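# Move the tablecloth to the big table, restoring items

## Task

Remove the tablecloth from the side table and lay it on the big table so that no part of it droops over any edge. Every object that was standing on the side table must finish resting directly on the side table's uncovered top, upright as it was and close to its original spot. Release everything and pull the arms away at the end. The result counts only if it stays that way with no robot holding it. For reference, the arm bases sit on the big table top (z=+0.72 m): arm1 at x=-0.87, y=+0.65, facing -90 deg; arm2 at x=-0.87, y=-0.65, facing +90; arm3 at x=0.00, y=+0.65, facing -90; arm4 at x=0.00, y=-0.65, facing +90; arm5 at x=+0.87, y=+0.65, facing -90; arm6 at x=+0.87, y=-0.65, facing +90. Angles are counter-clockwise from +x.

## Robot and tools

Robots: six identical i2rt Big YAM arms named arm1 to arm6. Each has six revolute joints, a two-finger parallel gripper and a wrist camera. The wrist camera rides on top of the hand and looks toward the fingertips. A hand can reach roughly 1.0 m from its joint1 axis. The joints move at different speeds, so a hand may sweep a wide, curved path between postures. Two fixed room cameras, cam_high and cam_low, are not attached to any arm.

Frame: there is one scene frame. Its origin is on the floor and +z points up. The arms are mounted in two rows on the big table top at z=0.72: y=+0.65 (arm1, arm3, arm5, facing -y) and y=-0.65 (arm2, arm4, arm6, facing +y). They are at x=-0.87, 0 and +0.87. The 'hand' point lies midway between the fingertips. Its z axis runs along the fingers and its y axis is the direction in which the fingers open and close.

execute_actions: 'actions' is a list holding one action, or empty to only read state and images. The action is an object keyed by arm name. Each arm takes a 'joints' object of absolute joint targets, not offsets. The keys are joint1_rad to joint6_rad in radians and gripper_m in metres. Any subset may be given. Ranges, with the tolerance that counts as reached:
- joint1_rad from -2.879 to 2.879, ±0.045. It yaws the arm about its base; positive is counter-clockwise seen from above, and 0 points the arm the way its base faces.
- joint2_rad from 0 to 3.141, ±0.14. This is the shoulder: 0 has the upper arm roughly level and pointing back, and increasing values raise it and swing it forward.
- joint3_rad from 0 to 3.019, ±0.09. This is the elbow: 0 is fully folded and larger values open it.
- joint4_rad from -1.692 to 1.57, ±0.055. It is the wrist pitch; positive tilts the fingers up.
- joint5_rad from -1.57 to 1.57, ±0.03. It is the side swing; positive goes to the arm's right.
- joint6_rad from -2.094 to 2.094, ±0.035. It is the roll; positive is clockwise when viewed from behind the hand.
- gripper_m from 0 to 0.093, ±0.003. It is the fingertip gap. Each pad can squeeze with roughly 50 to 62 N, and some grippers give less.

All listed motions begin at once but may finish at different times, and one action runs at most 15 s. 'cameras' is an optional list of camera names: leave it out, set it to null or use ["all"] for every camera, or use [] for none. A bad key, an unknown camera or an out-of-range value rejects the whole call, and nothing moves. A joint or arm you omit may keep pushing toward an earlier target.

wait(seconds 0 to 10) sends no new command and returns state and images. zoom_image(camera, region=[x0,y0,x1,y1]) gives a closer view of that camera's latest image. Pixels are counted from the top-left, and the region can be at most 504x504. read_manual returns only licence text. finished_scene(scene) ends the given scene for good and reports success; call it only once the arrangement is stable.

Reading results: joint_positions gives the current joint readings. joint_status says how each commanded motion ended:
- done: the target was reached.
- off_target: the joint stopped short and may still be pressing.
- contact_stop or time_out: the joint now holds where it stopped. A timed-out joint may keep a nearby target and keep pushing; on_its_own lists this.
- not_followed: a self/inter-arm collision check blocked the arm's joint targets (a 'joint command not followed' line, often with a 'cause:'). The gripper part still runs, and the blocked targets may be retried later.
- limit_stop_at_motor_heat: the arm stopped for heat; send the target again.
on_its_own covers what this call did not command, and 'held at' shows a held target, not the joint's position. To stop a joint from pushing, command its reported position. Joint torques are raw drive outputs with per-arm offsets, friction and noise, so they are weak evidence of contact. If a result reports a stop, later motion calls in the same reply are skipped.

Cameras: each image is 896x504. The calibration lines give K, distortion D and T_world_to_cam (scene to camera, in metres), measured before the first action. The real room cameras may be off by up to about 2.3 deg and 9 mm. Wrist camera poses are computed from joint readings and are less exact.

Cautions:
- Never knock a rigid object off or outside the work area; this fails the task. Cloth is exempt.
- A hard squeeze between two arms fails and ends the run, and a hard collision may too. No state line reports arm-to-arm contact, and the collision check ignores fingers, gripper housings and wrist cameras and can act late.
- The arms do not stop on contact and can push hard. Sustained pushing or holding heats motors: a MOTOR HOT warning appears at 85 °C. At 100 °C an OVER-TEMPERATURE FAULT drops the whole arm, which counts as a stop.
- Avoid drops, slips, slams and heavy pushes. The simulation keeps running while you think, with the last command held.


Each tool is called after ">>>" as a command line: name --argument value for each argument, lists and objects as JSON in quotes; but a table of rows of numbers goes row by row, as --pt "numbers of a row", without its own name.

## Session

>>> execute_actions --actions '[]'

Scene clock: 0.00 s.
Joint torques (N m, as the arm reports them, + toward a larger angle): no reading
arm1.joint_positions: joint1_rad=-0.010 joint2_rad=+0.424 joint3_rad=+1.458 joint4_rad=-1.526 joint5_rad=+0.007 joint6_rad=+0.017 gripper_m=+0.094
arm1.joint_status: not commanded
arm1.hand: x=-0.8728 y=+0.5367 z=+1.3471 quat_wxyz=(-0.377, -0.601, -0.609, +0.353) (m; scene frame)
arm2.joint_positions: joint1_rad=+0.001 joint2_rad=+0.433 joint3_rad=+1.463 joint4_rad=-1.530 joint5_rad=-0.008 joint6_rad=+0.013 gripper_m=+0.095
arm2.joint_status: not commanded
arm2.hand: x=-0.8777 y=-0.5394 z=+1.3528 quat_wxyz=(-0.352, +0.618, -0.593, -0.378) (m; scene frame)
arm3.joint_positions: joint1_rad=+0.004 joint2_rad=+0.430 joint3_rad=+1.465 joint4_rad=-1.524 joint5_rad=-0.006 joint6_rad=+0.014 gripper_m=+0.095
arm3.joint_status: not commanded
arm3.hand: x=+0.0059 y=+0.5336 z=+1.3549 quat_wxyz=(-0.378, -0.594, -0.617, +0.351) (m; scene frame)
arm4.joint_positions: joint1_rad=-0.011 joint2_rad=+0.453 joint3_rad=+1.464 joint4_rad=-1.547 joint5_rad=+0.004 joint6_rad=+0.008 gripper_m=+0.094
arm4.joint_status: not commanded
arm4.hand: x=-0.0038 y=-0.5273 z=+1.3262 quat_wxyz=(-0.348, +0.618, -0.609, -0.354) (m; scene frame)
arm5.joint_positions: joint1_rad=-0.004 joint2_rad=+0.429 joint3_rad=+1.461 joint4_rad=-1.520 joint5_rad=-0.009 joint6_rad=+0.005 gripper_m=+0.095
arm5.joint_status: not commanded
arm5.hand: x=+0.8664 y=+0.5252 z=+1.3532 quat_wxyz=(-0.371, -0.606, -0.609, +0.352) (m; scene frame)
arm6.joint_positions: joint1_rad=-0.003 joint2_rad=+0.442 joint3_rad=+1.453 joint4_rad=-1.520 joint5_rad=-0.011 joint6_rad=-0.016 gripper_m=+0.094
arm6.joint_status: not commanded
arm6.hand: x=+0.8744 y=-0.5323 z=+1.3396 quat_wxyz=(-0.362, +0.609, -0.605, -0.363) (m; scene frame)
pictures: arm1_cam_wrist, arm2_cam_wrist, arm3_cam_wrist, arm4_cam_wrist, arm5_cam_wrist, arm6_cam_wrist, cam_high, cam_low
Images, in order (width x height): arm1_cam_wrist 896x504, arm2_cam_wrist 896x504, arm3_cam_wrist 896x504, arm4_cam_wrist 896x504, arm5_cam_wrist 896x504, arm6_cam_wrist 896x504, cam_high 896x504, cam_low 896x504.

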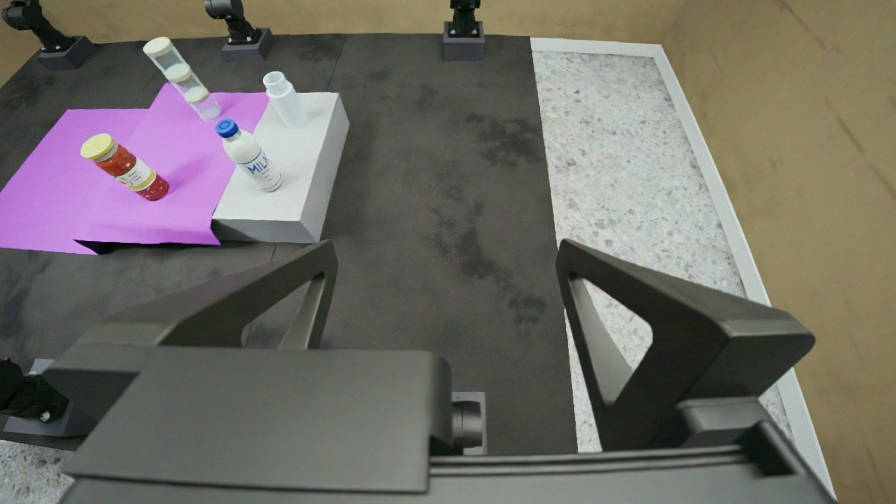

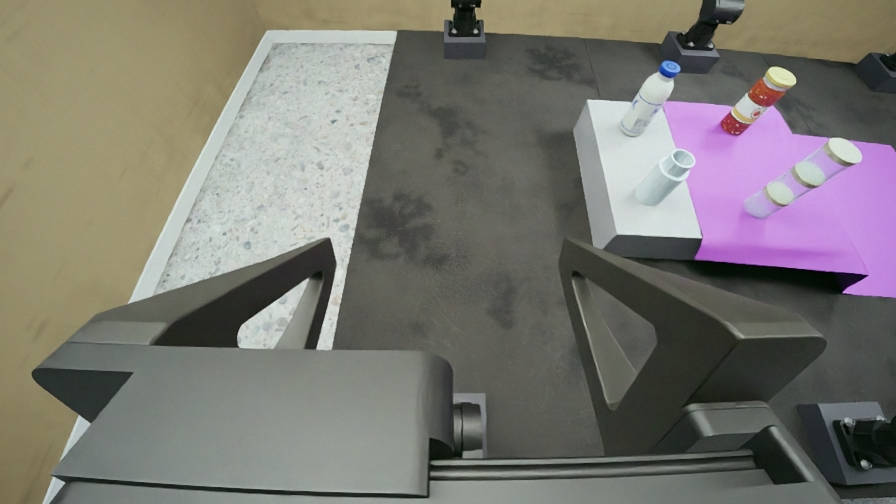

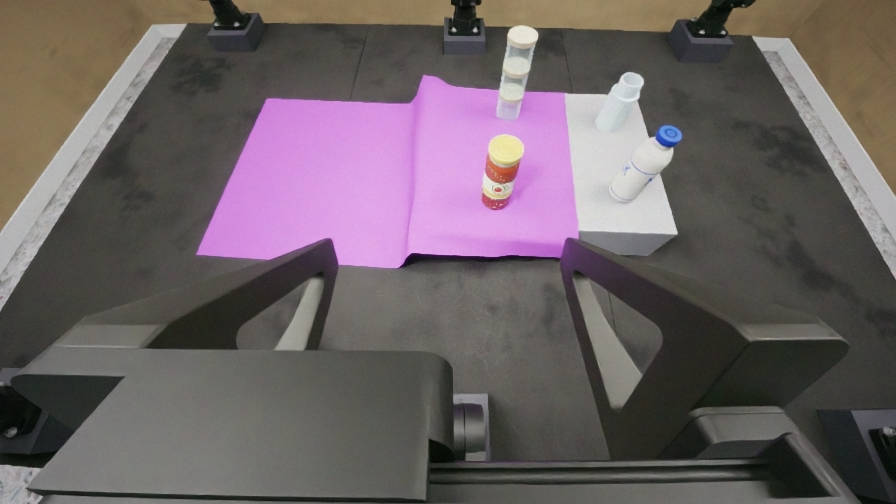

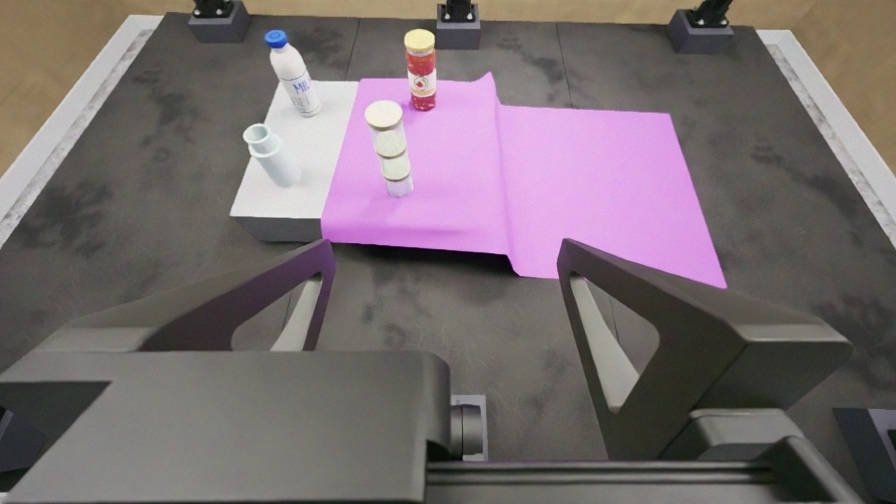

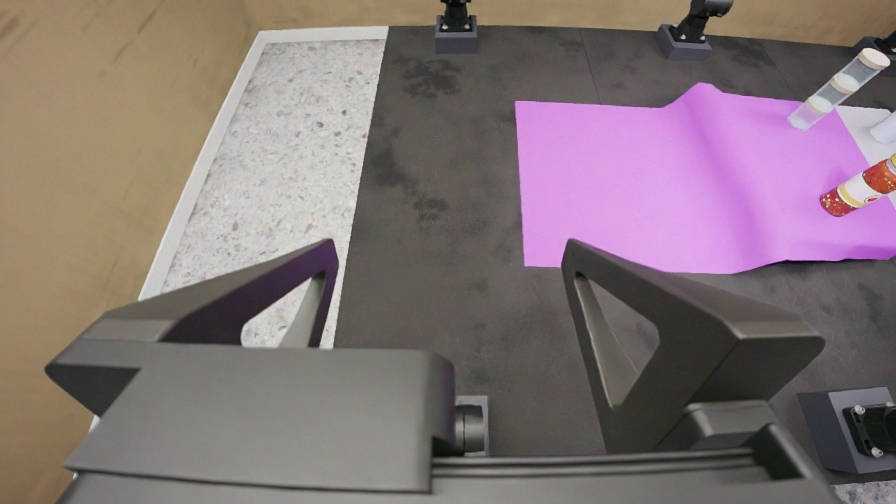

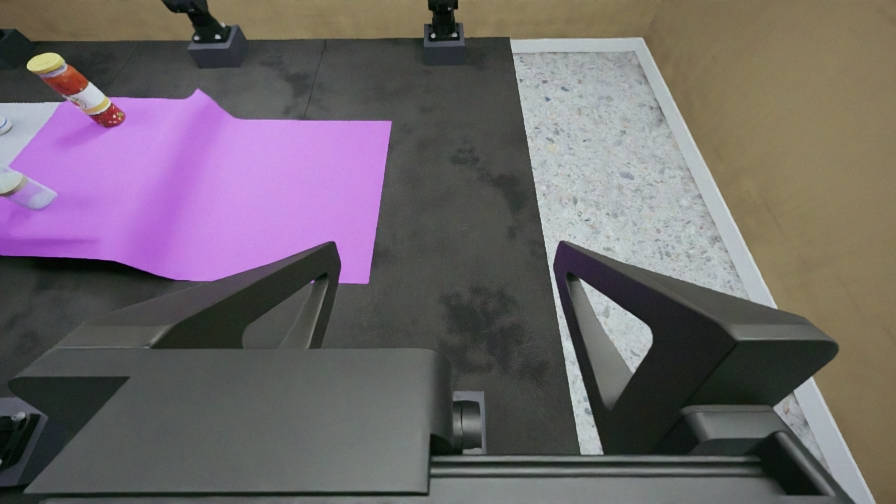

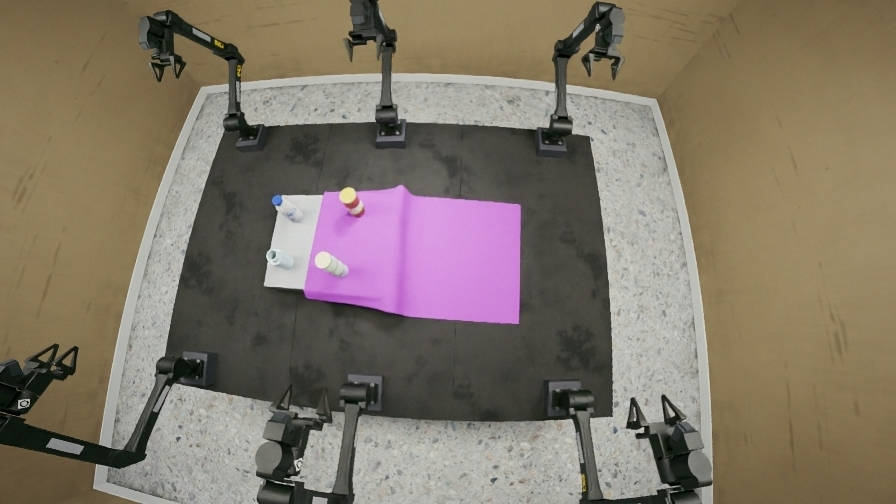

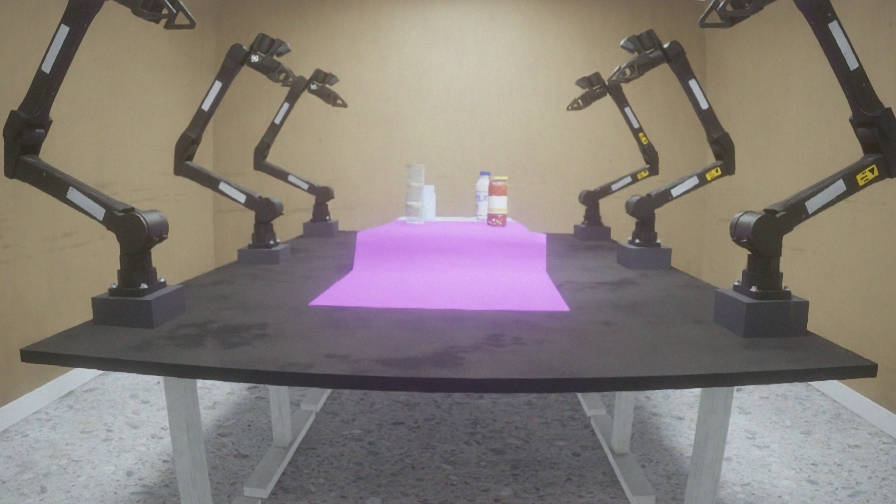

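>>> execute_actions --actions '[{"arm4":{"joints":{"joint1_rad":0.204,"joint2_rad":0.8,"joint3_rad":0.26,"joint4_rad":0.92}},"arm3":{"joints":{"joint1_rad":-0.211,"joint2_rad":0.8,"joint3_rad":0.26,"joint4_rad":0.92}},"arm6":{"joints":{"joint1_rad":1.155,"joint2_rad":1.8,"joint3_rad":2.04,"joint4_rad":-0.65,"joint6_rad":0.8}},"arm5":{"joints":{"joint1_rad":-1.155,"joint2_rad":1.8,"joint3_rad":2.04,"joint4_rad":-0.57,"joint6_rad":-0.8}}}]' --cameras '[]'

>>> execute_actions --actions '[{"arm4":{"joints":{"joint2_rad":1.41}},"arm3":{"joints":{"joint2_rad":1.41}},"arm6":{"joints":{"joint2_rad":2.38}},"arm5":{"joints":{"joint2_rad":2.36}}}]' --cameras '["arm3_cam_wrist","arm4_cam_wrist","arm5_cam_wrist","arm6_cam_wrist","cam_low"]'

Scene clock: 8.03 s.
Joint torques (N m, as the arm reports them, + toward a larger angle): arm1=[ 0.6   6.42  7.11  1.91 -0.12 -0.04] | arm2=[ 0.79  5.83  8.83  1.61  0.02 -0.06] | arm3=[-0.13 -0.35 10.57  2.78 -0.02 -0.19] | arm4=[ 0.57 -2.4   9.78  2.17 -0.03  0.03] | arm5=[  1.48 -16.78  12.85   2.86  -0.05  -0.08] | arm6=[ -0.67 -15.75  13.67   2.8   -0.04   0.11]
arm1.joint_positions: joint1_rad=-0.010 joint2_rad=+0.424 joint3_rad=+1.458 joint4_rad=-1.526 joint5_rad=+0.007 joint6_rad=+0.017 gripper_m=+0.094
arm1.joint_status: not commanded
arm1.hand: x=-0.8728 y=+0.5367 z=+1.3471 quat_wxyz=(-0.377, -0.601, -0.609, +0.353) (m; scene frame)
arm2.joint_positions: joint1_rad=+0.001 joint2_rad=+0.433 joint3_rad=+1.463 joint4_rad=-1.530 joint5_rad=-0.008 joint6_rad=+0.013 gripper_m=+0.095
arm2.joint_status: not commanded
arm2.hand: x=-0.8777 y=-0.5394 z=+1.3528 quat_wxyz=(-0.352, +0.618, -0.593, -0.378) (m; scene frame)
arm3.joint_positions: joint1_rad=-0.205 joint2_rad=+0.805 joint3_rad=+0.266 joint4_rad=+0.903 joint5_rad=-0.006 joint6_rad=+0.014 gripper_m=+0.095
arm3.joint_status: all done
arm3.hand: x=-0.0586 y=+0.2893 z=+1.1348 quat_wxyz=(-0.539, -0.433, -0.366, +0.623) (m; scene frame)
arm4.joint_positions: joint1_rad=+0.197 joint2_rad=+0.810 joint3_rad=+0.259 joint4_rad=+0.897 joint5_rad=+0.004 joint6_rad=+0.008 gripper_m=+0.094
arm4.joint_status: all done
arm4.hand: x=-0.0839 y=-0.2941 z=+1.1066 quat_wxyz=(-0.508, +0.448, -0.358, -0.642) (m; scene frame)
arm5.joint_positions: joint1_rad=-1.154 joint2_rad=+1.796 joint3_rad=+2.007 joint4_rad=-0.587 joint5_rad=-0.008 joint6_rad=-0.785 gripper_m=+0.095
arm5.joint_status: all done
arm5.hand: x=+0.1617 y=+0.3189 z=+1.2543 quat_wxyz=(+0.096, -0.680, -0.478, +0.548) (m; scene frame)
arm6.joint_positions: joint1_rad=+1.153 joint2_rad=+1.788 joint3_rad=+2.019 joint4_rad=-0.672 joint5_rad=-0.012 joint6_rad=+0.787 gripper_m=+0.094
arm6.joint_status: all done
arm6.hand: x=+0.1775 y=-0.3426 z=+1.2583 quat_wxyz=(+0.098, +0.694, -0.475, -0.532) (m; scene frame)
pictures: none
No camera images: the call's "cameras" was empty. Leave "cameras" out to get every camera's image.

Scene clock: 9.57 s.
Joint torques (N m, as the arm reports them, + toward a larger angle): arm1=[ 0.45  6.34  7.08  1.89 -0.12 -0.04] | arm2=[ 0.29  5.73  8.9   1.58  0.01 -0.06] | arm3=[-0.01 -4.15  6.17  2.77 -0.01 -0.16] | arm4=[ 0.02 -5.41  5.97  2.14 -0.02 -0.03] | arm5=[  2.15 -21.27  10.85   1.54   0.05  -0.11] | arm6=[ -0.47 -22.46  12.44   1.88  -0.17   0.13]
arm1.joint_positions: joint1_rad=-0.010 joint2_rad=+0.424 joint3_rad=+1.458 joint4_rad=-1.526 joint5_rad=+0.007 joint6_rad=+0.017 gripper_m=+0.094
arm1.joint_status: not commanded
arm1.hand: x=-0.8728 y=+0.5367 z=+1.3471 quat_wxyz=(-0.377, -0.601, -0.609, +0.353) (m; scene frame)
arm2.joint_positions: joint1_rad=+0.001 joint2_rad=+0.433 joint3_rad=+1.463 joint4_rad=-1.530 joint5_rad=-0.008 joint6_rad=+0.013 gripper_m=+0.095
arm2.joint_status: not commanded
arm2.hand: x=-0.8777 y=-0.5394 z=+1.3528 quat_wxyz=(-0.352, +0.618, -0.593, -0.378) (m; scene frame)
arm3.joint_positions: joint1_rad=-0.205 joint2_rad=+1.404 joint3_rad=+0.266 joint4_rad=+0.909 joint5_rad=-0.006 joint6_rad=+0.014 gripper_m=+0.095
arm3.joint_status: all done
arm3.hand: x=-0.0681 y=+0.2298 z=+0.9057 quat_wxyz=(-0.409, -0.598, -0.504, +0.470) (m; scene frame)
arm4.joint_positions: joint1_rad=+0.197 joint2_rad=+1.403 joint3_rad=+0.259 joint4_rad=+0.904 joint5_rad=+0.004 joint6_rad=+0.008 gripper_m=+0.094
arm4.joint_status: all done
arm4.hand: x=-0.0957 y=-0.2388 z=+0.8813 quat_wxyz=(-0.385, +0.614, -0.490, -0.485) (m; scene frame)
arm5.joint_positions: joint1_rad=-1.160 joint2_rad=+2.350 joint3_rad=+2.020 joint4_rad=-0.570 joint5_rad=-0.011 joint6_rad=-0.785 gripper_m=+0.094
arm5.joint_status: all done
arm5.hand: x=+0.0960 y=+0.2966 z=+0.8151 quat_wxyz=(+0.055, -0.777, -0.541, +0.317) (m; scene frame)
arm6.joint_positions: joint1_rad=+1.155 joint2_rad=+2.371 joint3_rad=+2.023 joint4_rad=-0.660 joint5_rad=-0.008 joint6_rad=+0.787 gripper_m=+0.094
arm6.joint_status: all done
arm6.hand: x=+0.1125 y=-0.3086 z=+0.7980 quat_wxyz=(+0.050, +0.790, -0.544, -0.280) (m; scene frame)
pictures: arm3_cam_wrist, arm4_cam_wrist, arm5_cam_wrist, arm6_cam_wrist, cam_low
camera_calibration (this result's frames):
arm3_cam_wrist: T_world_to_cam=[[-0.987154, 0.158495, -0.0201535, -0.0840833], [0.133563, 0.749415, -0.64849, 0.425322], [-0.0876789, -0.642851, -0.760957, 0.957392], [0, 0, 0, 1]] pos_world=[-0.0558675, 0.310045, 1.00266]
arm4_cam_wrist: T_world_to_cam=[[0.976202, 0.216859, 0.00100291, 0.141065], [0.166051, -0.744496, -0.646648, 0.408638], [-0.139485, 0.631426, -0.762788, 0.937436], [0, 0, 0, 1]] pos_world=[-0.074805, -0.318283, 0.979169]
arm5_cam_wrist: T_world_to_cam=[[-0.806782, 0.404114, 0.43104, -0.39266], [0.490343, 0.864954, 0.106857, -0.383631], [-0.329647, 0.297568, -0.895983, 0.792262], [0, 0, 0, 1]] pos_world=[0.132487, 0.254751, 0.9201]
arm6_cam_wrist: T_world_to_cam=[[0.828976, 0.399374, -0.391534, 0.347171], [0.491745, -0.853967, 0.17008, -0.44853], [-0.266432, -0.333527, -0.904308, 0.77181], [0, 0, 0, 1]] pos_world=[0.138401, -0.264261, 0.910169]
Images, in order (width x height): arm3_cam_wrist 896x504, arm4_cam_wrist 896x504, arm5_cam_wrist 896x504, arm6_cam_wrist 896x504, cam_low 896x504.

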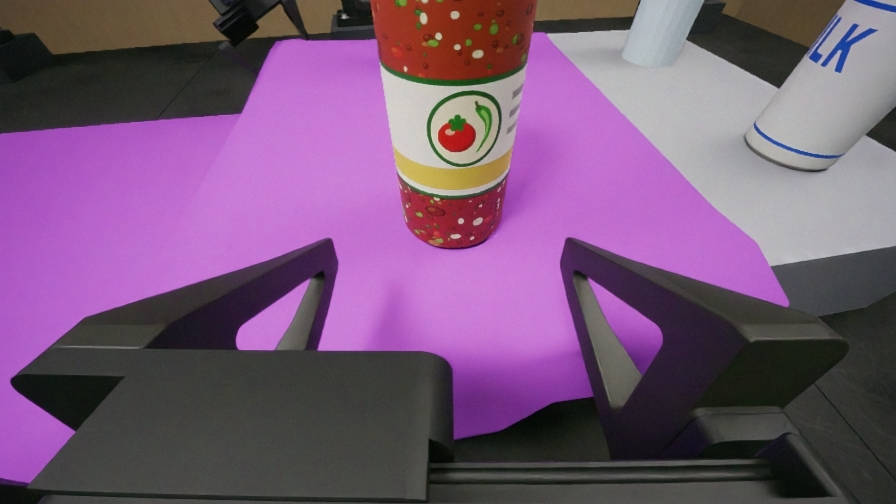

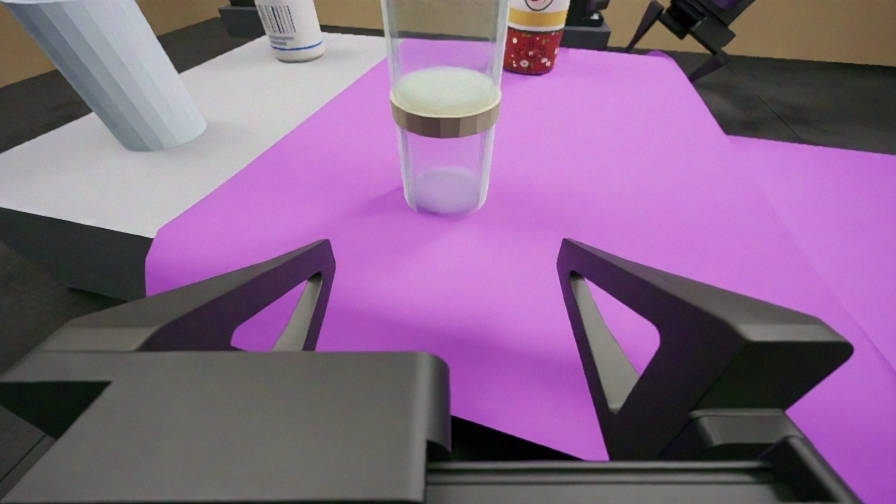

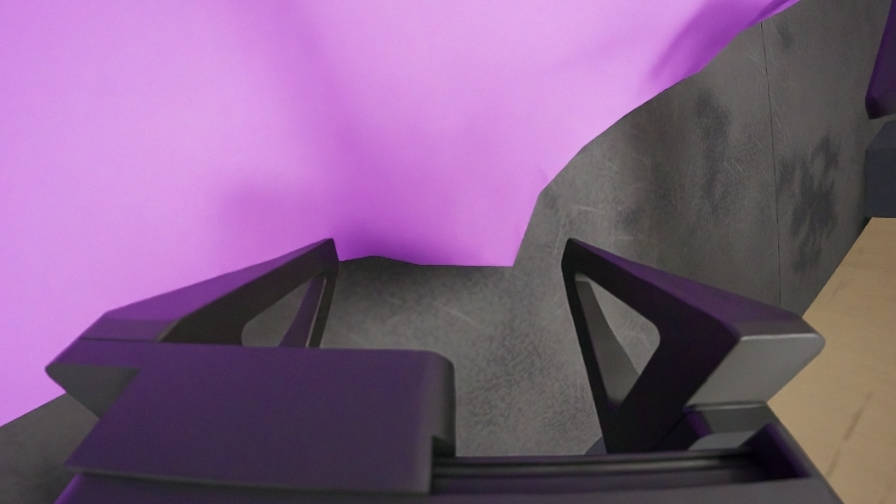

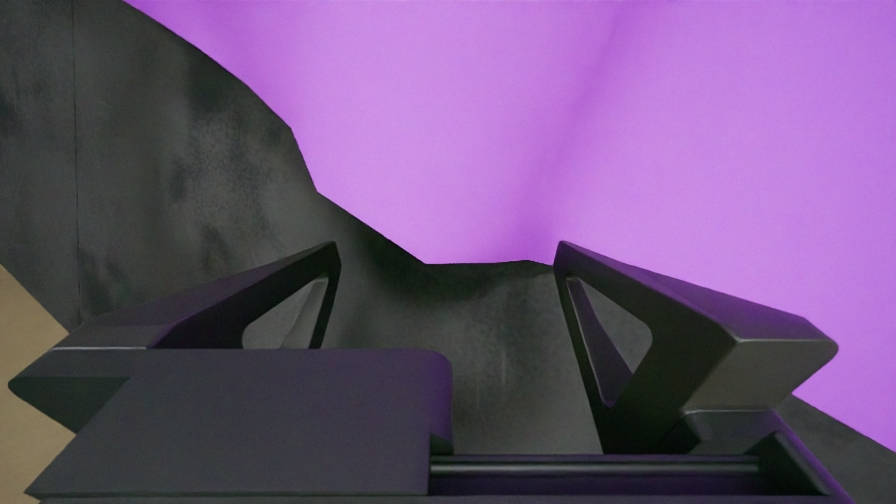

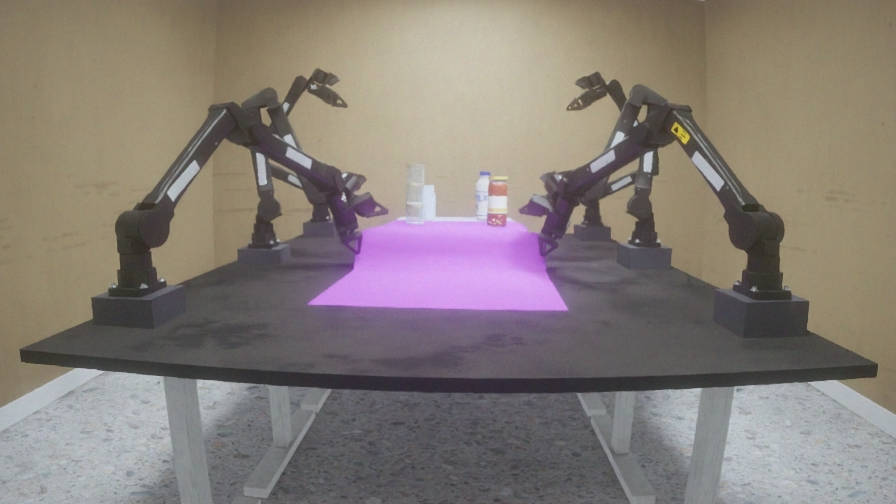

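>>> execute_actions --actions '[{"arm4":{"joints":{"joint2_rad":1.665,"joint3_rad":0.585,"joint4_rad":0.815}},"arm3":{"joints":{"joint2_rad":1.62,"joint3_rad":0.56,"joint4_rad":0.83}},"arm6":{"joints":{"joint1_rad":1.11,"joint2_rad":2.41}},"arm5":{"joints":{"joint1_rad":-1.115,"joint2_rad":2.395}}}]' --cameras '["arm3_cam_wrist","arm4_cam_wrist","arm5_cam_wrist","arm6_cam_wrist","cam_low"]'

>>> zoom_image --camera "cam_low" --region '[330, 150, 570, 290]'

Scene clock: 15.20 s.
Joint torques (N m, as the arm reports them, + toward a larger angle): arm1=[ 0.54  6.37  7.11  1.86 -0.12 -0.04] | arm2=[ 0.54  6.43  8.8   1.65  0.   -0.09] | arm3=[ -0.67 -10.23   8.82   1.88  -0.03  -0.16] | arm4=[ -0.1  -10.04   8.34   1.22  -0.06   0.01] | arm5=[  1.53 -21.02  10.68   1.47   0.01  -0.11] | arm6=[ -0.55 -22.13  12.33   1.76  -0.05   0.13]
arm1.joint_positions: joint1_rad=-0.010 joint2_rad=+0.424 joint3_rad=+1.458 joint4_rad=-1.526 joint5_rad=+0.007 joint6_rad=+0.017 gripper_m=+0.094
arm1.joint_status: not commanded
arm1.hand: x=-0.8728 y=+0.5367 z=+1.3471 quat_wxyz=(-0.377, -0.601, -0.609, +0.353) (m; scene frame)
arm2.joint_positions: joint1_rad=+0.001 joint2_rad=+0.433 joint3_rad=+1.463 joint4_rad=-1.530 joint5_rad=-0.008 joint6_rad=+0.013 gripper_m=+0.095
arm2.joint_status: not commanded
arm2.hand: x=-0.8777 y=-0.5394 z=+1.3528 quat_wxyz=(-0.352, +0.618, -0.593, -0.378) (m; scene frame)
arm3.joint_positions: joint1_rad=-0.205 joint2_rad=+1.616 joint3_rad=+0.543 joint4_rad=+0.838 joint5_rad=-0.006 joint6_rad=+0.014 gripper_m=+0.095
arm3.joint_status: all done
arm3.hand: x=-0.0846 y=+0.1288 z=+0.9058 quat_wxyz=(-0.407, -0.600, -0.505, +0.468) (m; scene frame)
arm4.joint_positions: joint1_rad=+0.197 joint2_rad=+1.656 joint3_rad=+0.560 joint4_rad=+0.827 joint5_rad=+0.005 joint6_rad=+0.007 gripper_m=+0.094
arm4.joint_status: all done
arm4.hand: x=-0.1208 y=-0.1306 z=+0.8696 quat_wxyz=(-0.379, +0.620, -0.496, -0.475) (m; scene frame)
arm5.joint_positions: joint1_rad=-1.111 joint2_rad=+2.381 joint3_rad=+2.020 joint4_rad=-0.570 joint5_rad=-0.010 joint6_rad=-0.785 gripper_m=+0.094
arm5.joint_status: all done
arm5.hand: x=+0.1176 y=+0.2606 z=+0.7897 quat_wxyz=(+0.045, -0.767, -0.563, +0.304) (m; scene frame)
arm6.joint_positions: joint1_rad=+1.109 joint2_rad=+2.397 joint3_rad=+2.023 joint4_rad=-0.660 joint5_rad=-0.011 joint6_rad=+0.788 gripper_m=+0.094
arm6.joint_status: all done
arm6.hand: x=+0.1315 y=-0.2763 z=+0.7774 quat_wxyz=(+0.044, +0.780, -0.564, -0.268) (m; scene frame)
pictures: arm3_cam_wrist, arm4_cam_wrist, arm5_cam_wrist, arm6_cam_wrist, cam_low
camera_calibration (this result's frames):
arm3_cam_wrist: T_world_to_cam=[[-0.987132, 0.158632, -0.0201731, -0.0843647], [0.134313, 0.754034, -0.642956, 0.4977], [-0.0867824, -0.637391, -0.765638, 0.894627], [0, 0, 0, 1]] pos_world=[-0.0724888, 0.208328, 1.00326]
arm4_cam_wrist: T_world_to_cam=[[0.976498, 0.215513, 0.00247396, 0.140622], [0.169868, -0.762511, -0.624277, 0.464479], [-0.132654, 0.610026, -0.781199, 0.870769], [0, 0, 0, 1]] pos_world=[-0.100706, -0.207327, 0.96986]
arm5_cam_wrist: T_world_to_cam=[[-0.837232, 0.35788, 0.413477, -0.320239], [0.443882, 0.886367, 0.131615, -0.380016], [-0.31939, 0.293727, -0.900952, 0.791064], [0, 0, 0, 1]] pos_world=[0.153226, 0.219084, 0.895138]
arm6_cam_wrist: T_world_to_cam=[[0.85403, 0.35662, -0.378756, 0.285426], [0.44956, -0.872289, 0.192373, -0.443625], [-0.261781, -0.334565, -0.905283, 0.768869], [0, 0, 0, 1]] pos_world=[0.156948, -0.231521, 0.889492]
Images, in order (width x height): arm3_cam_wrist 896x504, arm4_cam_wrist 896x504, arm5_cam_wrist 896x504, arm6_cam_wrist 896x504, cam_low 896x504.

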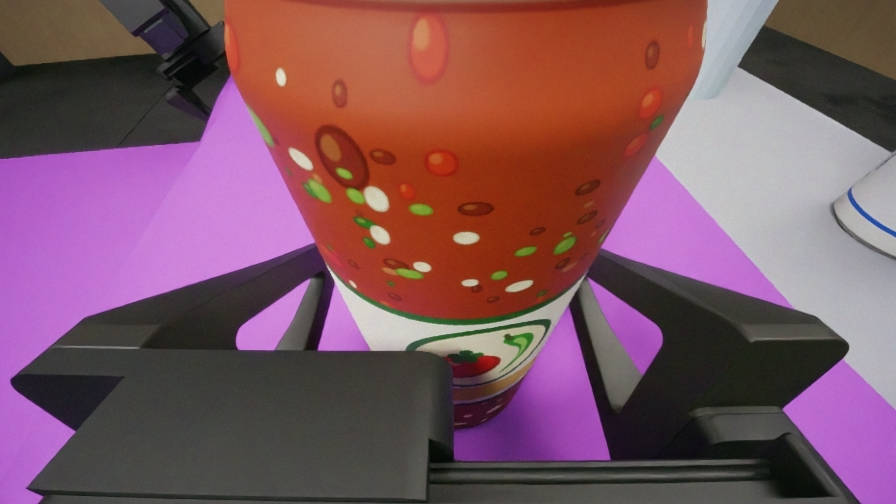

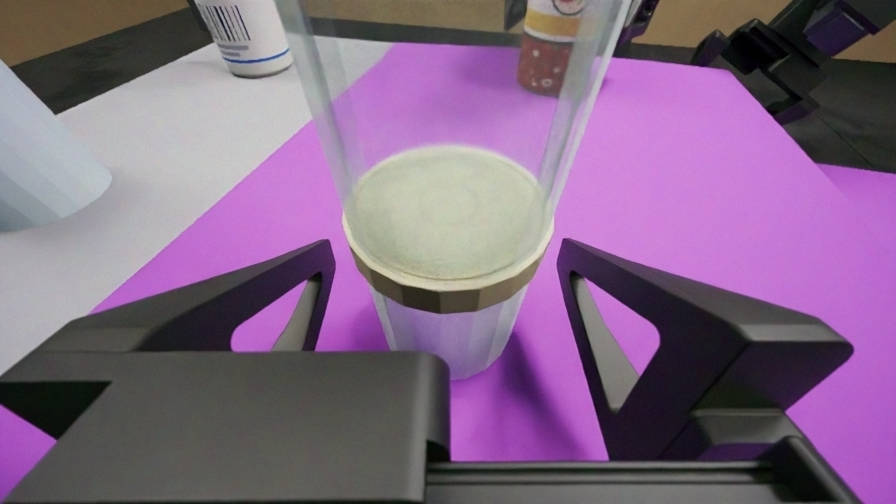

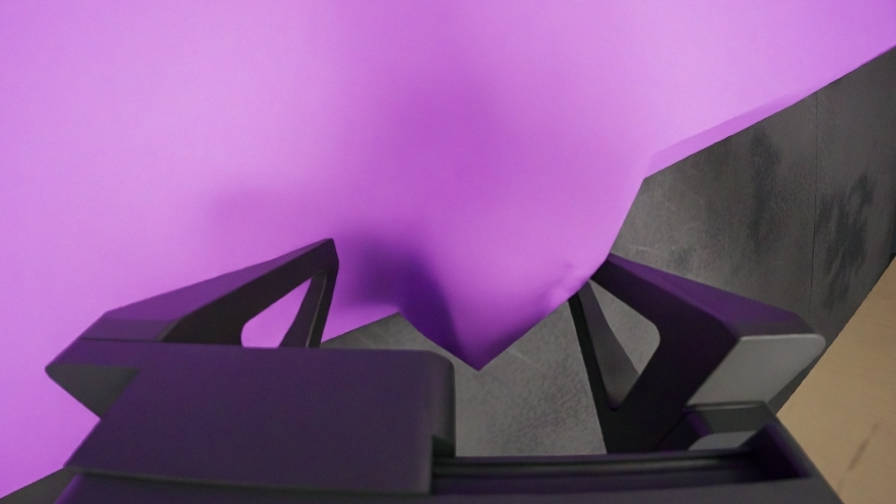

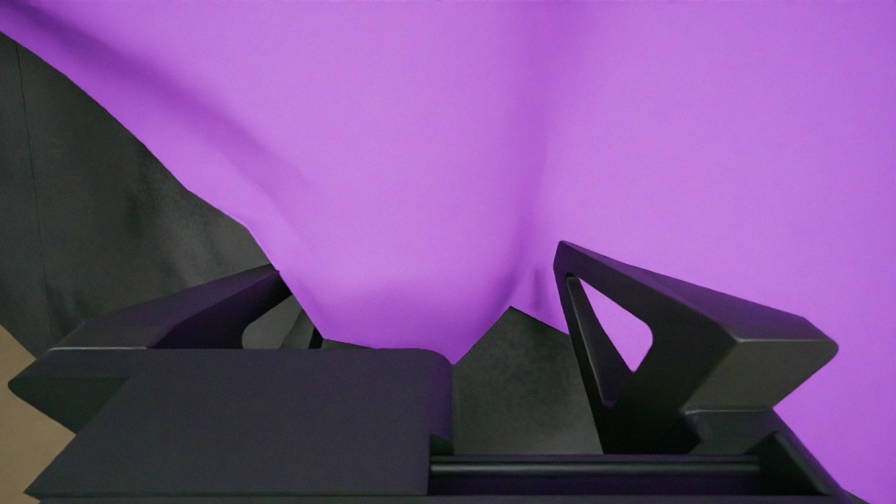

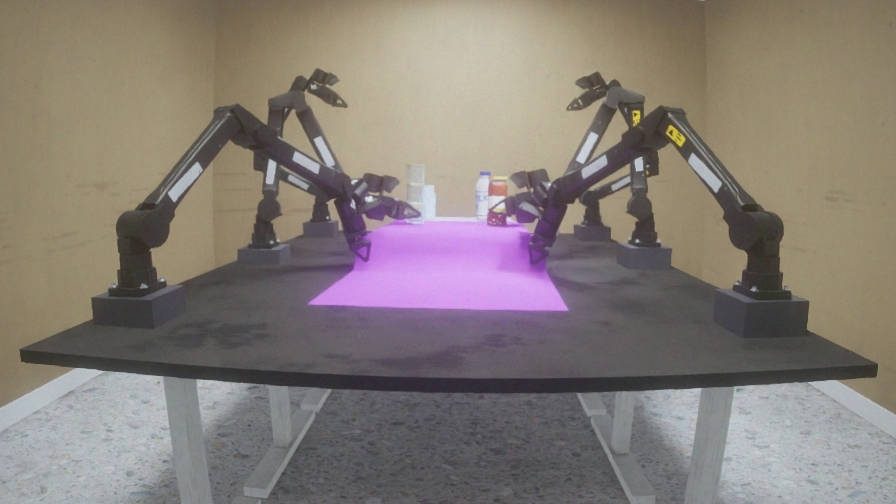

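Region (330, 150, 570, 290) of cam_low's 896x504 image, scaled by 2.100, with more detail than that image has; it fills the top 294 rows of this view, and the rest is white.

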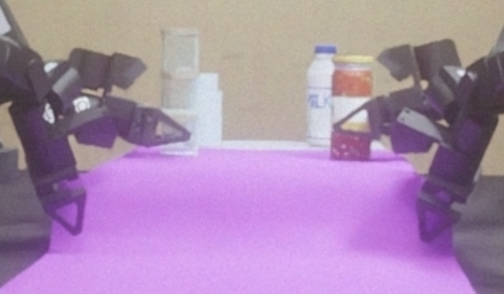

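>>> execute_actions --actions '[{"arm4":{"joints":{"gripper_m":0}},"arm3":{"joints":{"gripper_m":0}},"arm6":{"joints":{"gripper_m":0}},"arm5":{"joints":{"gripper_m":0}}}]' --cameras '[]'

>>> execute_actions --actions '[{"arm4":{"joints":{"joint2_rad":1.565}},"arm3":{"joints":{"joint2_rad":1.53}},"arm6":{"joints":{"joint2_rad":2.36}},"arm5":{"joints":{"joint2_rad":2.34}}}]' --cameras '["arm4_cam_wrist","arm5_cam_wrist","arm6_cam_wrist","cam_low"]'

Scene clock: 19.73 s.
Joint torques (N m, as the arm reports them, + toward a larger angle): arm1=[ 0.51  6.35  7.08  1.87 -0.13 -0.04] | arm2=[ 0.03  6.01  8.93  1.56  0.   -0.04] | arm3=[ 0.54 -9.12  9.01  2.07 -0.1  -0.13] | arm4=[  0.64 -10.89   8.32   1.18  -0.09   0.02] | arm5=[  0.92 -21.12  10.61   1.45   0.22  -0.11] | arm6=[ -0.47 -22.04  12.34   1.75  -0.11   0.13]
arm1.joint_positions: joint1_rad=-0.010 joint2_rad=+0.424 joint3_rad=+1.458 joint4_rad=-1.526 joint5_rad=+0.007 joint6_rad=+0.017 gripper_m=+0.094
arm1.joint_status: not commanded
arm1.hand: x=-0.8728 y=+0.5367 z=+1.3471 quat_wxyz=(-0.377, -0.601, -0.609, +0.353) (m; scene frame)
arm2.joint_positions: joint1_rad=+0.001 joint2_rad=+0.433 joint3_rad=+1.463 joint4_rad=-1.530 joint5_rad=-0.008 joint6_rad=+0.013 gripper_m=+0.095
arm2.joint_status: not commanded
arm2.hand: x=-0.8777 y=-0.5394 z=+1.3528 quat_wxyz=(-0.352, +0.618, -0.593, -0.378) (m; scene frame)
arm3.joint_positions: joint1_rad=-0.207 joint2_rad=+1.616 joint3_rad=+0.543 joint4_rad=+0.838 joint5_rad=-0.004 joint6_rad=+0.012 gripper_m=+0.066
arm3.joint_status: gripper_m off_target (ended at +0.066, target +0.000)
arm3.hand: x=-0.0858 y=+0.1290 z=+0.9058 quat_wxyz=(-0.406, -0.601, -0.505, +0.469) (m; scene frame)
arm4.joint_positions: joint1_rad=+0.197 joint2_rad=+1.656 joint3_rad=+0.560 joint4_rad=+0.827 joint5_rad=+0.006 joint6_rad=+0.007 gripper_m=+0.059
arm4.joint_status: gripper_m off_target (ended at +0.059, target +0.000)
arm4.hand: x=-0.1206 y=-0.1306 z=+0.8696 quat_wxyz=(-0.379, +0.620, -0.496, -0.475) (m; scene frame)
arm5.joint_positions: joint1_rad=-1.106 joint2_rad=+2.381 joint3_rad=+2.020 joint4_rad=-0.570 joint5_rad=-0.015 joint6_rad=-0.785 gripper_m=+0.001
arm5.joint_status: all done
arm5.hand: x=+0.1198 y=+0.2563 z=+0.7897 quat_wxyz=(+0.041, -0.765, -0.565, +0.305) (m; scene frame)
arm6.joint_positions: joint1_rad=+1.109 joint2_rad=+2.397 joint3_rad=+2.023 joint4_rad=-0.660 joint5_rad=-0.010 joint6_rad=+0.788 gripper_m=+0.001
arm6.joint_status: all done
arm6.hand: x=+0.1316 y=-0.2761 z=+0.7774 quat_wxyz=(+0.043, +0.780, -0.564, -0.268) (m; scene frame)
pictures: none
No camera images: the call's "cameras" was empty. Leave "cameras" out to get every camera's image.

Scene clock: 20.57 s.
Joint torques (N m, as the arm reports them, + toward a larger angle): arm1=[ 0.57  6.42  7.09  1.87 -0.13 -0.05] | arm2=[ 0.29  6.51  8.93  1.59  0.03 -0.04] | arm3=[ -1.02 -13.54   9.09   3.42  -0.07  -0.21] | arm4=[  0.22 -14.2    8.76   1.88  -0.06   0.  ] | arm5=[  1.   -23.9   10.77   1.49   0.22  -0.09] | arm6=[  0.11 -24.23  12.51   1.78  -0.13   0.13]
arm1.joint_positions: joint1_rad=-0.010 joint2_rad=+0.424 joint3_rad=+1.458 joint4_rad=-1.526 joint5_rad=+0.007 joint6_rad=+0.017 gripper_m=+0.094
arm1.joint_status: not commanded
arm1.hand: x=-0.8728 y=+0.5367 z=+1.3471 quat_wxyz=(-0.377, -0.601, -0.609, +0.353) (m; scene frame)
arm2.joint_positions: joint1_rad=+0.001 joint2_rad=+0.433 joint3_rad=+1.463 joint4_rad=-1.530 joint5_rad=-0.008 joint6_rad=+0.013 gripper_m=+0.095
arm2.joint_status: not commanded
arm2.hand: x=-0.8777 y=-0.5394 z=+1.3528 quat_wxyz=(-0.352, +0.618, -0.593, -0.378) (m; scene frame)
arm3.joint_positions: joint1_rad=-0.207 joint2_rad=+1.576 joint3_rad=+0.543 joint4_rad=+0.805 joint5_rad=-0.004 joint6_rad=+0.012 gripper_m=+0.066
arm3.joint_status: all done
arm3.hand: x=-0.0856 y=+0.1304 z=+0.9179 quat_wxyz=(-0.407, -0.599, -0.503, +0.471) (m; scene frame)
arm4.joint_positions: joint1_rad=+0.197 joint2_rad=+1.601 joint3_rad=+0.560 joint4_rad=+0.809 joint5_rad=+0.006 joint6_rad=+0.007 gripper_m=+0.059
arm4.joint_status: all done
arm4.hand: x=-0.1207 y=-0.1306 z=+0.8936 quat_wxyz=(-0.388, +0.611, -0.489, -0.486) (m; scene frame)
arm5.joint_positions: joint1_rad=-1.106 joint2_rad=+2.364 joint3_rad=+2.020 joint4_rad=-0.570 joint5_rad=-0.015 joint6_rad=-0.785 gripper_m=+0.001
arm5.joint_status: all done
arm5.hand: x=+0.1180 y=+0.2553 z=+0.8032 quat_wxyz=(+0.043, -0.763, -0.564, +0.312) (m; scene frame)
arm6.joint_positions: joint1_rad=+1.109 joint2_rad=+2.370 joint3_rad=+2.023 joint4_rad=-0.660 joint5_rad=-0.009 joint6_rad=+0.788 gripper_m=+0.001
arm6.joint_status: all done
arm6.hand: x=+0.1289 y=-0.2742 z=+0.7990 quat_wxyz=(+0.045, +0.777, -0.562, -0.281) (m; scene frame)
pictures: arm4_cam_wrist, arm5_cam_wrist, arm6_cam_wrist, cam_low
camera_calibration (this result's frames):
arm4_cam_wrist: T_world_to_cam=[[0.976638, 0.214879, 0.00216957, 0.140751], [0.164169, -0.739569, -0.652753, 0.507169], [-0.138658, 0.637859, -0.757568, 0.871288], [0, 0, 0, 1]] pos_world=[-0.0999133, -0.210917, 0.99081]
arm5_cam_wrist: T_world_to_cam=[[-0.834806, 0.356105, 0.419867, -0.328557], [0.438487, 0.891227, 0.115945, -0.365338], [-0.332908, 0.280898, -0.900149, 0.809142], [0, 0, 0, 1]] pos_world=[0.155285, 0.215314, 0.908658]
arm6_cam_wrist: T_world_to_cam=[[0.845657, 0.360561, -0.393523, 0.30901], [0.452421, -0.875428, 0.170125, -0.428201], [-0.283161, -0.321905, -0.903436, 0.793231], [0, 0, 0, 1]] pos_world=[0.157022, -0.230931, 0.911084]
Images, in order (width x height): arm4_cam_wrist 896x504, arm5_cam_wrist 896x504, arm6_cam_wrist 896x504, cam_low 896x504.

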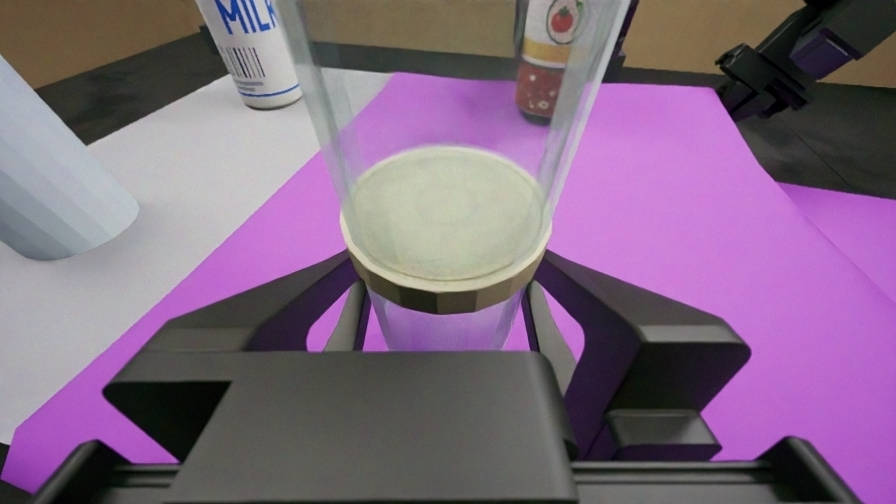

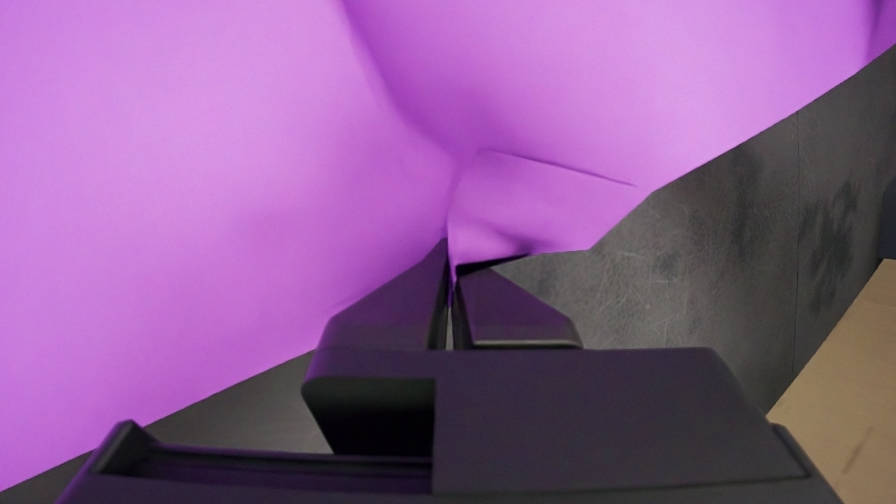

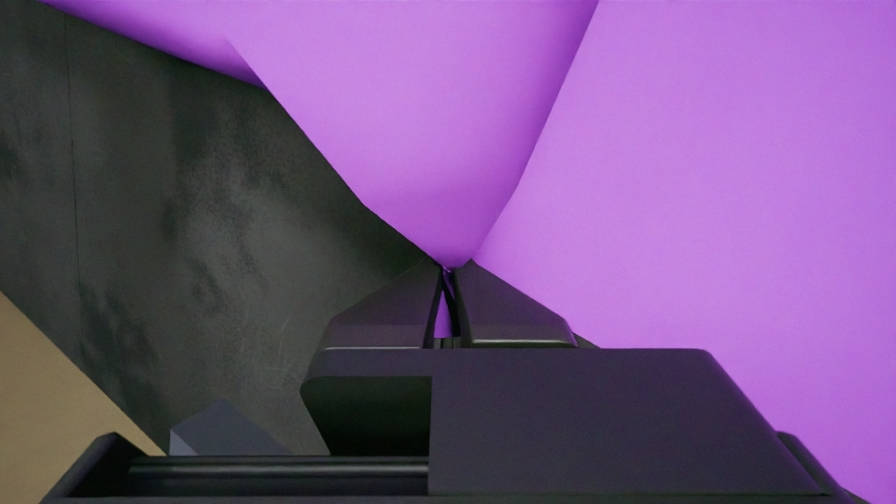

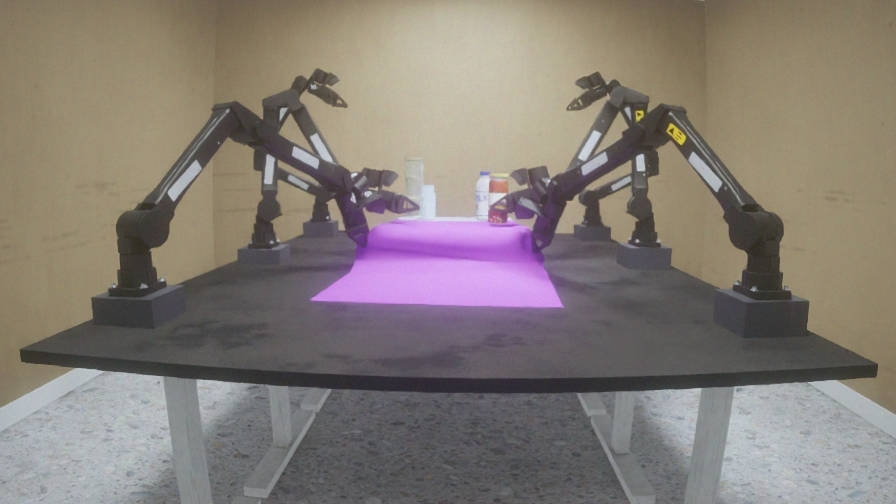

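>>> execute_actions --actions '[{"arm3":{"joints":{"joint4_rad":0.87}},"arm6":{"joints":{"joint1_rad":0.90,"joint2_rad":1.83,"joint3_rad":1.30,"joint4_rad":-0.42}},"arm5":{"joints":{"joint1_rad":-0.91,"joint2_rad":1.82,"joint3_rad":1.30,"joint4_rad":-0.42}}}]' --cameras '["arm4_cam_wrist","cam_high"]'

Scene clock: 26.50 s.
Joint torques (N m, as the arm reports them, + toward a larger angle): arm1=[ 0.59  6.41  7.11  1.89 -0.13 -0.04] | arm2=[ 0.54  5.78  9.11  1.68  0.04 -0.06] | arm3=[ -0.1  -14.3    9.17   4.91  -0.06  -0.21] | arm4=[ -0.49 -13.67   8.81   1.76  -0.07   0.  ] | arm5=[  2.04 -16.09   9.08   2.02  -0.07  -0.06] | arm6=[ -0.78 -16.53  10.     2.25  -0.04   0.1 ]
arm1.joint_positions: joint1_rad=-0.010 joint2_rad=+0.424 joint3_rad=+1.458 joint4_rad=-1.526 joint5_rad=+0.007 joint6_rad=+0.017 gripper_m=+0.094
arm1.joint_status: not commanded
arm1.hand: x=-0.8728 y=+0.5367 z=+1.3471 quat_wxyz=(-0.377, -0.601, -0.609, +0.353) (m; scene frame)
arm2.joint_positions: joint1_rad=+0.001 joint2_rad=+0.433 joint3_rad=+1.463 joint4_rad=-1.530 joint5_rad=-0.008 joint6_rad=+0.013 gripper_m=+0.095
arm2.joint_status: not commanded
arm2.hand: x=-0.8777 y=-0.5394 z=+1.3528 quat_wxyz=(-0.352, +0.618, -0.593, -0.378) (m; scene frame)
arm3.joint_positions: joint1_rad=-0.207 joint2_rad=+1.576 joint3_rad=+0.543 joint4_rad=+0.807 joint5_rad=-0.004 joint6_rad=+0.012 gripper_m=+0.066
arm3.joint_status: joint4_rad time_out (moved +0.002 of +0.065)
arm3.on_its_own: joint4_rad reads +0.807 and still pushes toward +0.870 since a time_out
arm3.hand: x=-0.0856 y=+0.1303 z=+0.9183 quat_wxyz=(-0.408, -0.599, -0.503, +0.472) (m; scene frame)
arm4.joint_positions: joint1_rad=+0.197 joint2_rad=+1.601 joint3_rad=+0.560 joint4_rad=+0.809 joint5_rad=+0.006 joint6_rad=+0.007 gripper_m=+0.059
arm4.joint_status: not commanded
arm4.hand: x=-0.1207 y=-0.1306 z=+0.8936 quat_wxyz=(-0.388, +0.611, -0.489, -0.486) (m; scene frame)
arm5.joint_positions: joint1_rad=-0.915 joint2_rad=+1.827 joint3_rad=+1.290 joint4_rad=-0.434 joint5_rad=-0.008 joint6_rad=-0.788 gripper_m=+0.001
arm5.joint_status: all done
arm5.hand: x=+0.3606 y=+0.2436 z=+0.8634 quat_wxyz=(+0.014, -0.713, -0.639, +0.288) (m; scene frame)
arm6.joint_positions: joint1_rad=+0.906 joint2_rad=+1.839 joint3_rad=+1.302 joint4_rad=-0.441 joint5_rad=-0.012 joint6_rad=+0.790 gripper_m=+0.001
arm6.joint_status: all done
arm6.hand: x=+0.3588 y=-0.2452 z=+0.8684 quat_wxyz=(+0.020, +0.712, -0.635, -0.299) (m; scene frame)
pictures: arm4_cam_wrist, cam_high
camera_calibration (this result's frames):
arm4_cam_wrist: T_world_to_cam=[[0.976638, 0.214879, 0.00216957, 0.140751], [0.164169, -0.739569, -0.652753, 0.507169], [-0.138658, 0.637859, -0.757568, 0.871288], [0, 0, 0, 1]] pos_world=[-0.0999133, -0.210917, 0.99081]
Images, in order (width x height): arm4_cam_wrist 896x504, cam_high 896x504.

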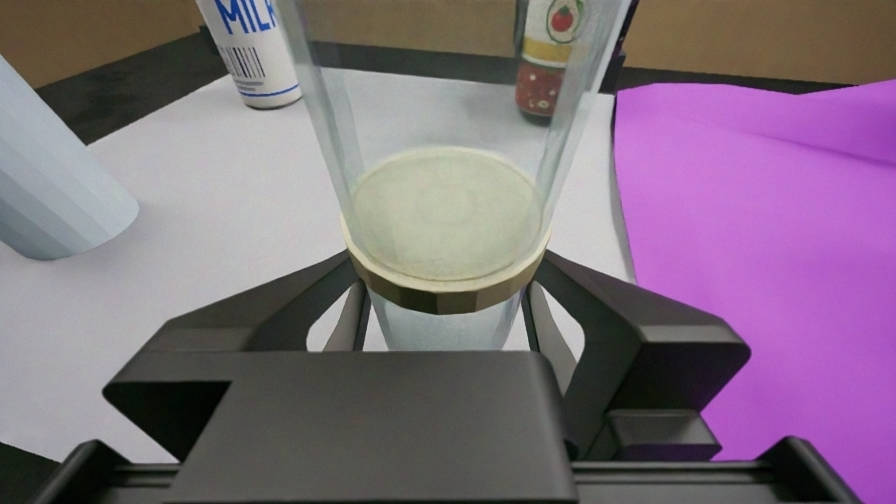

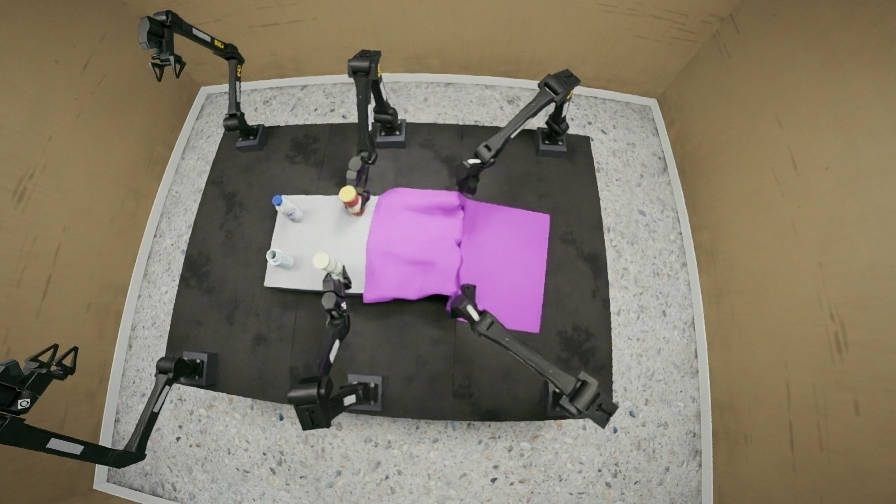

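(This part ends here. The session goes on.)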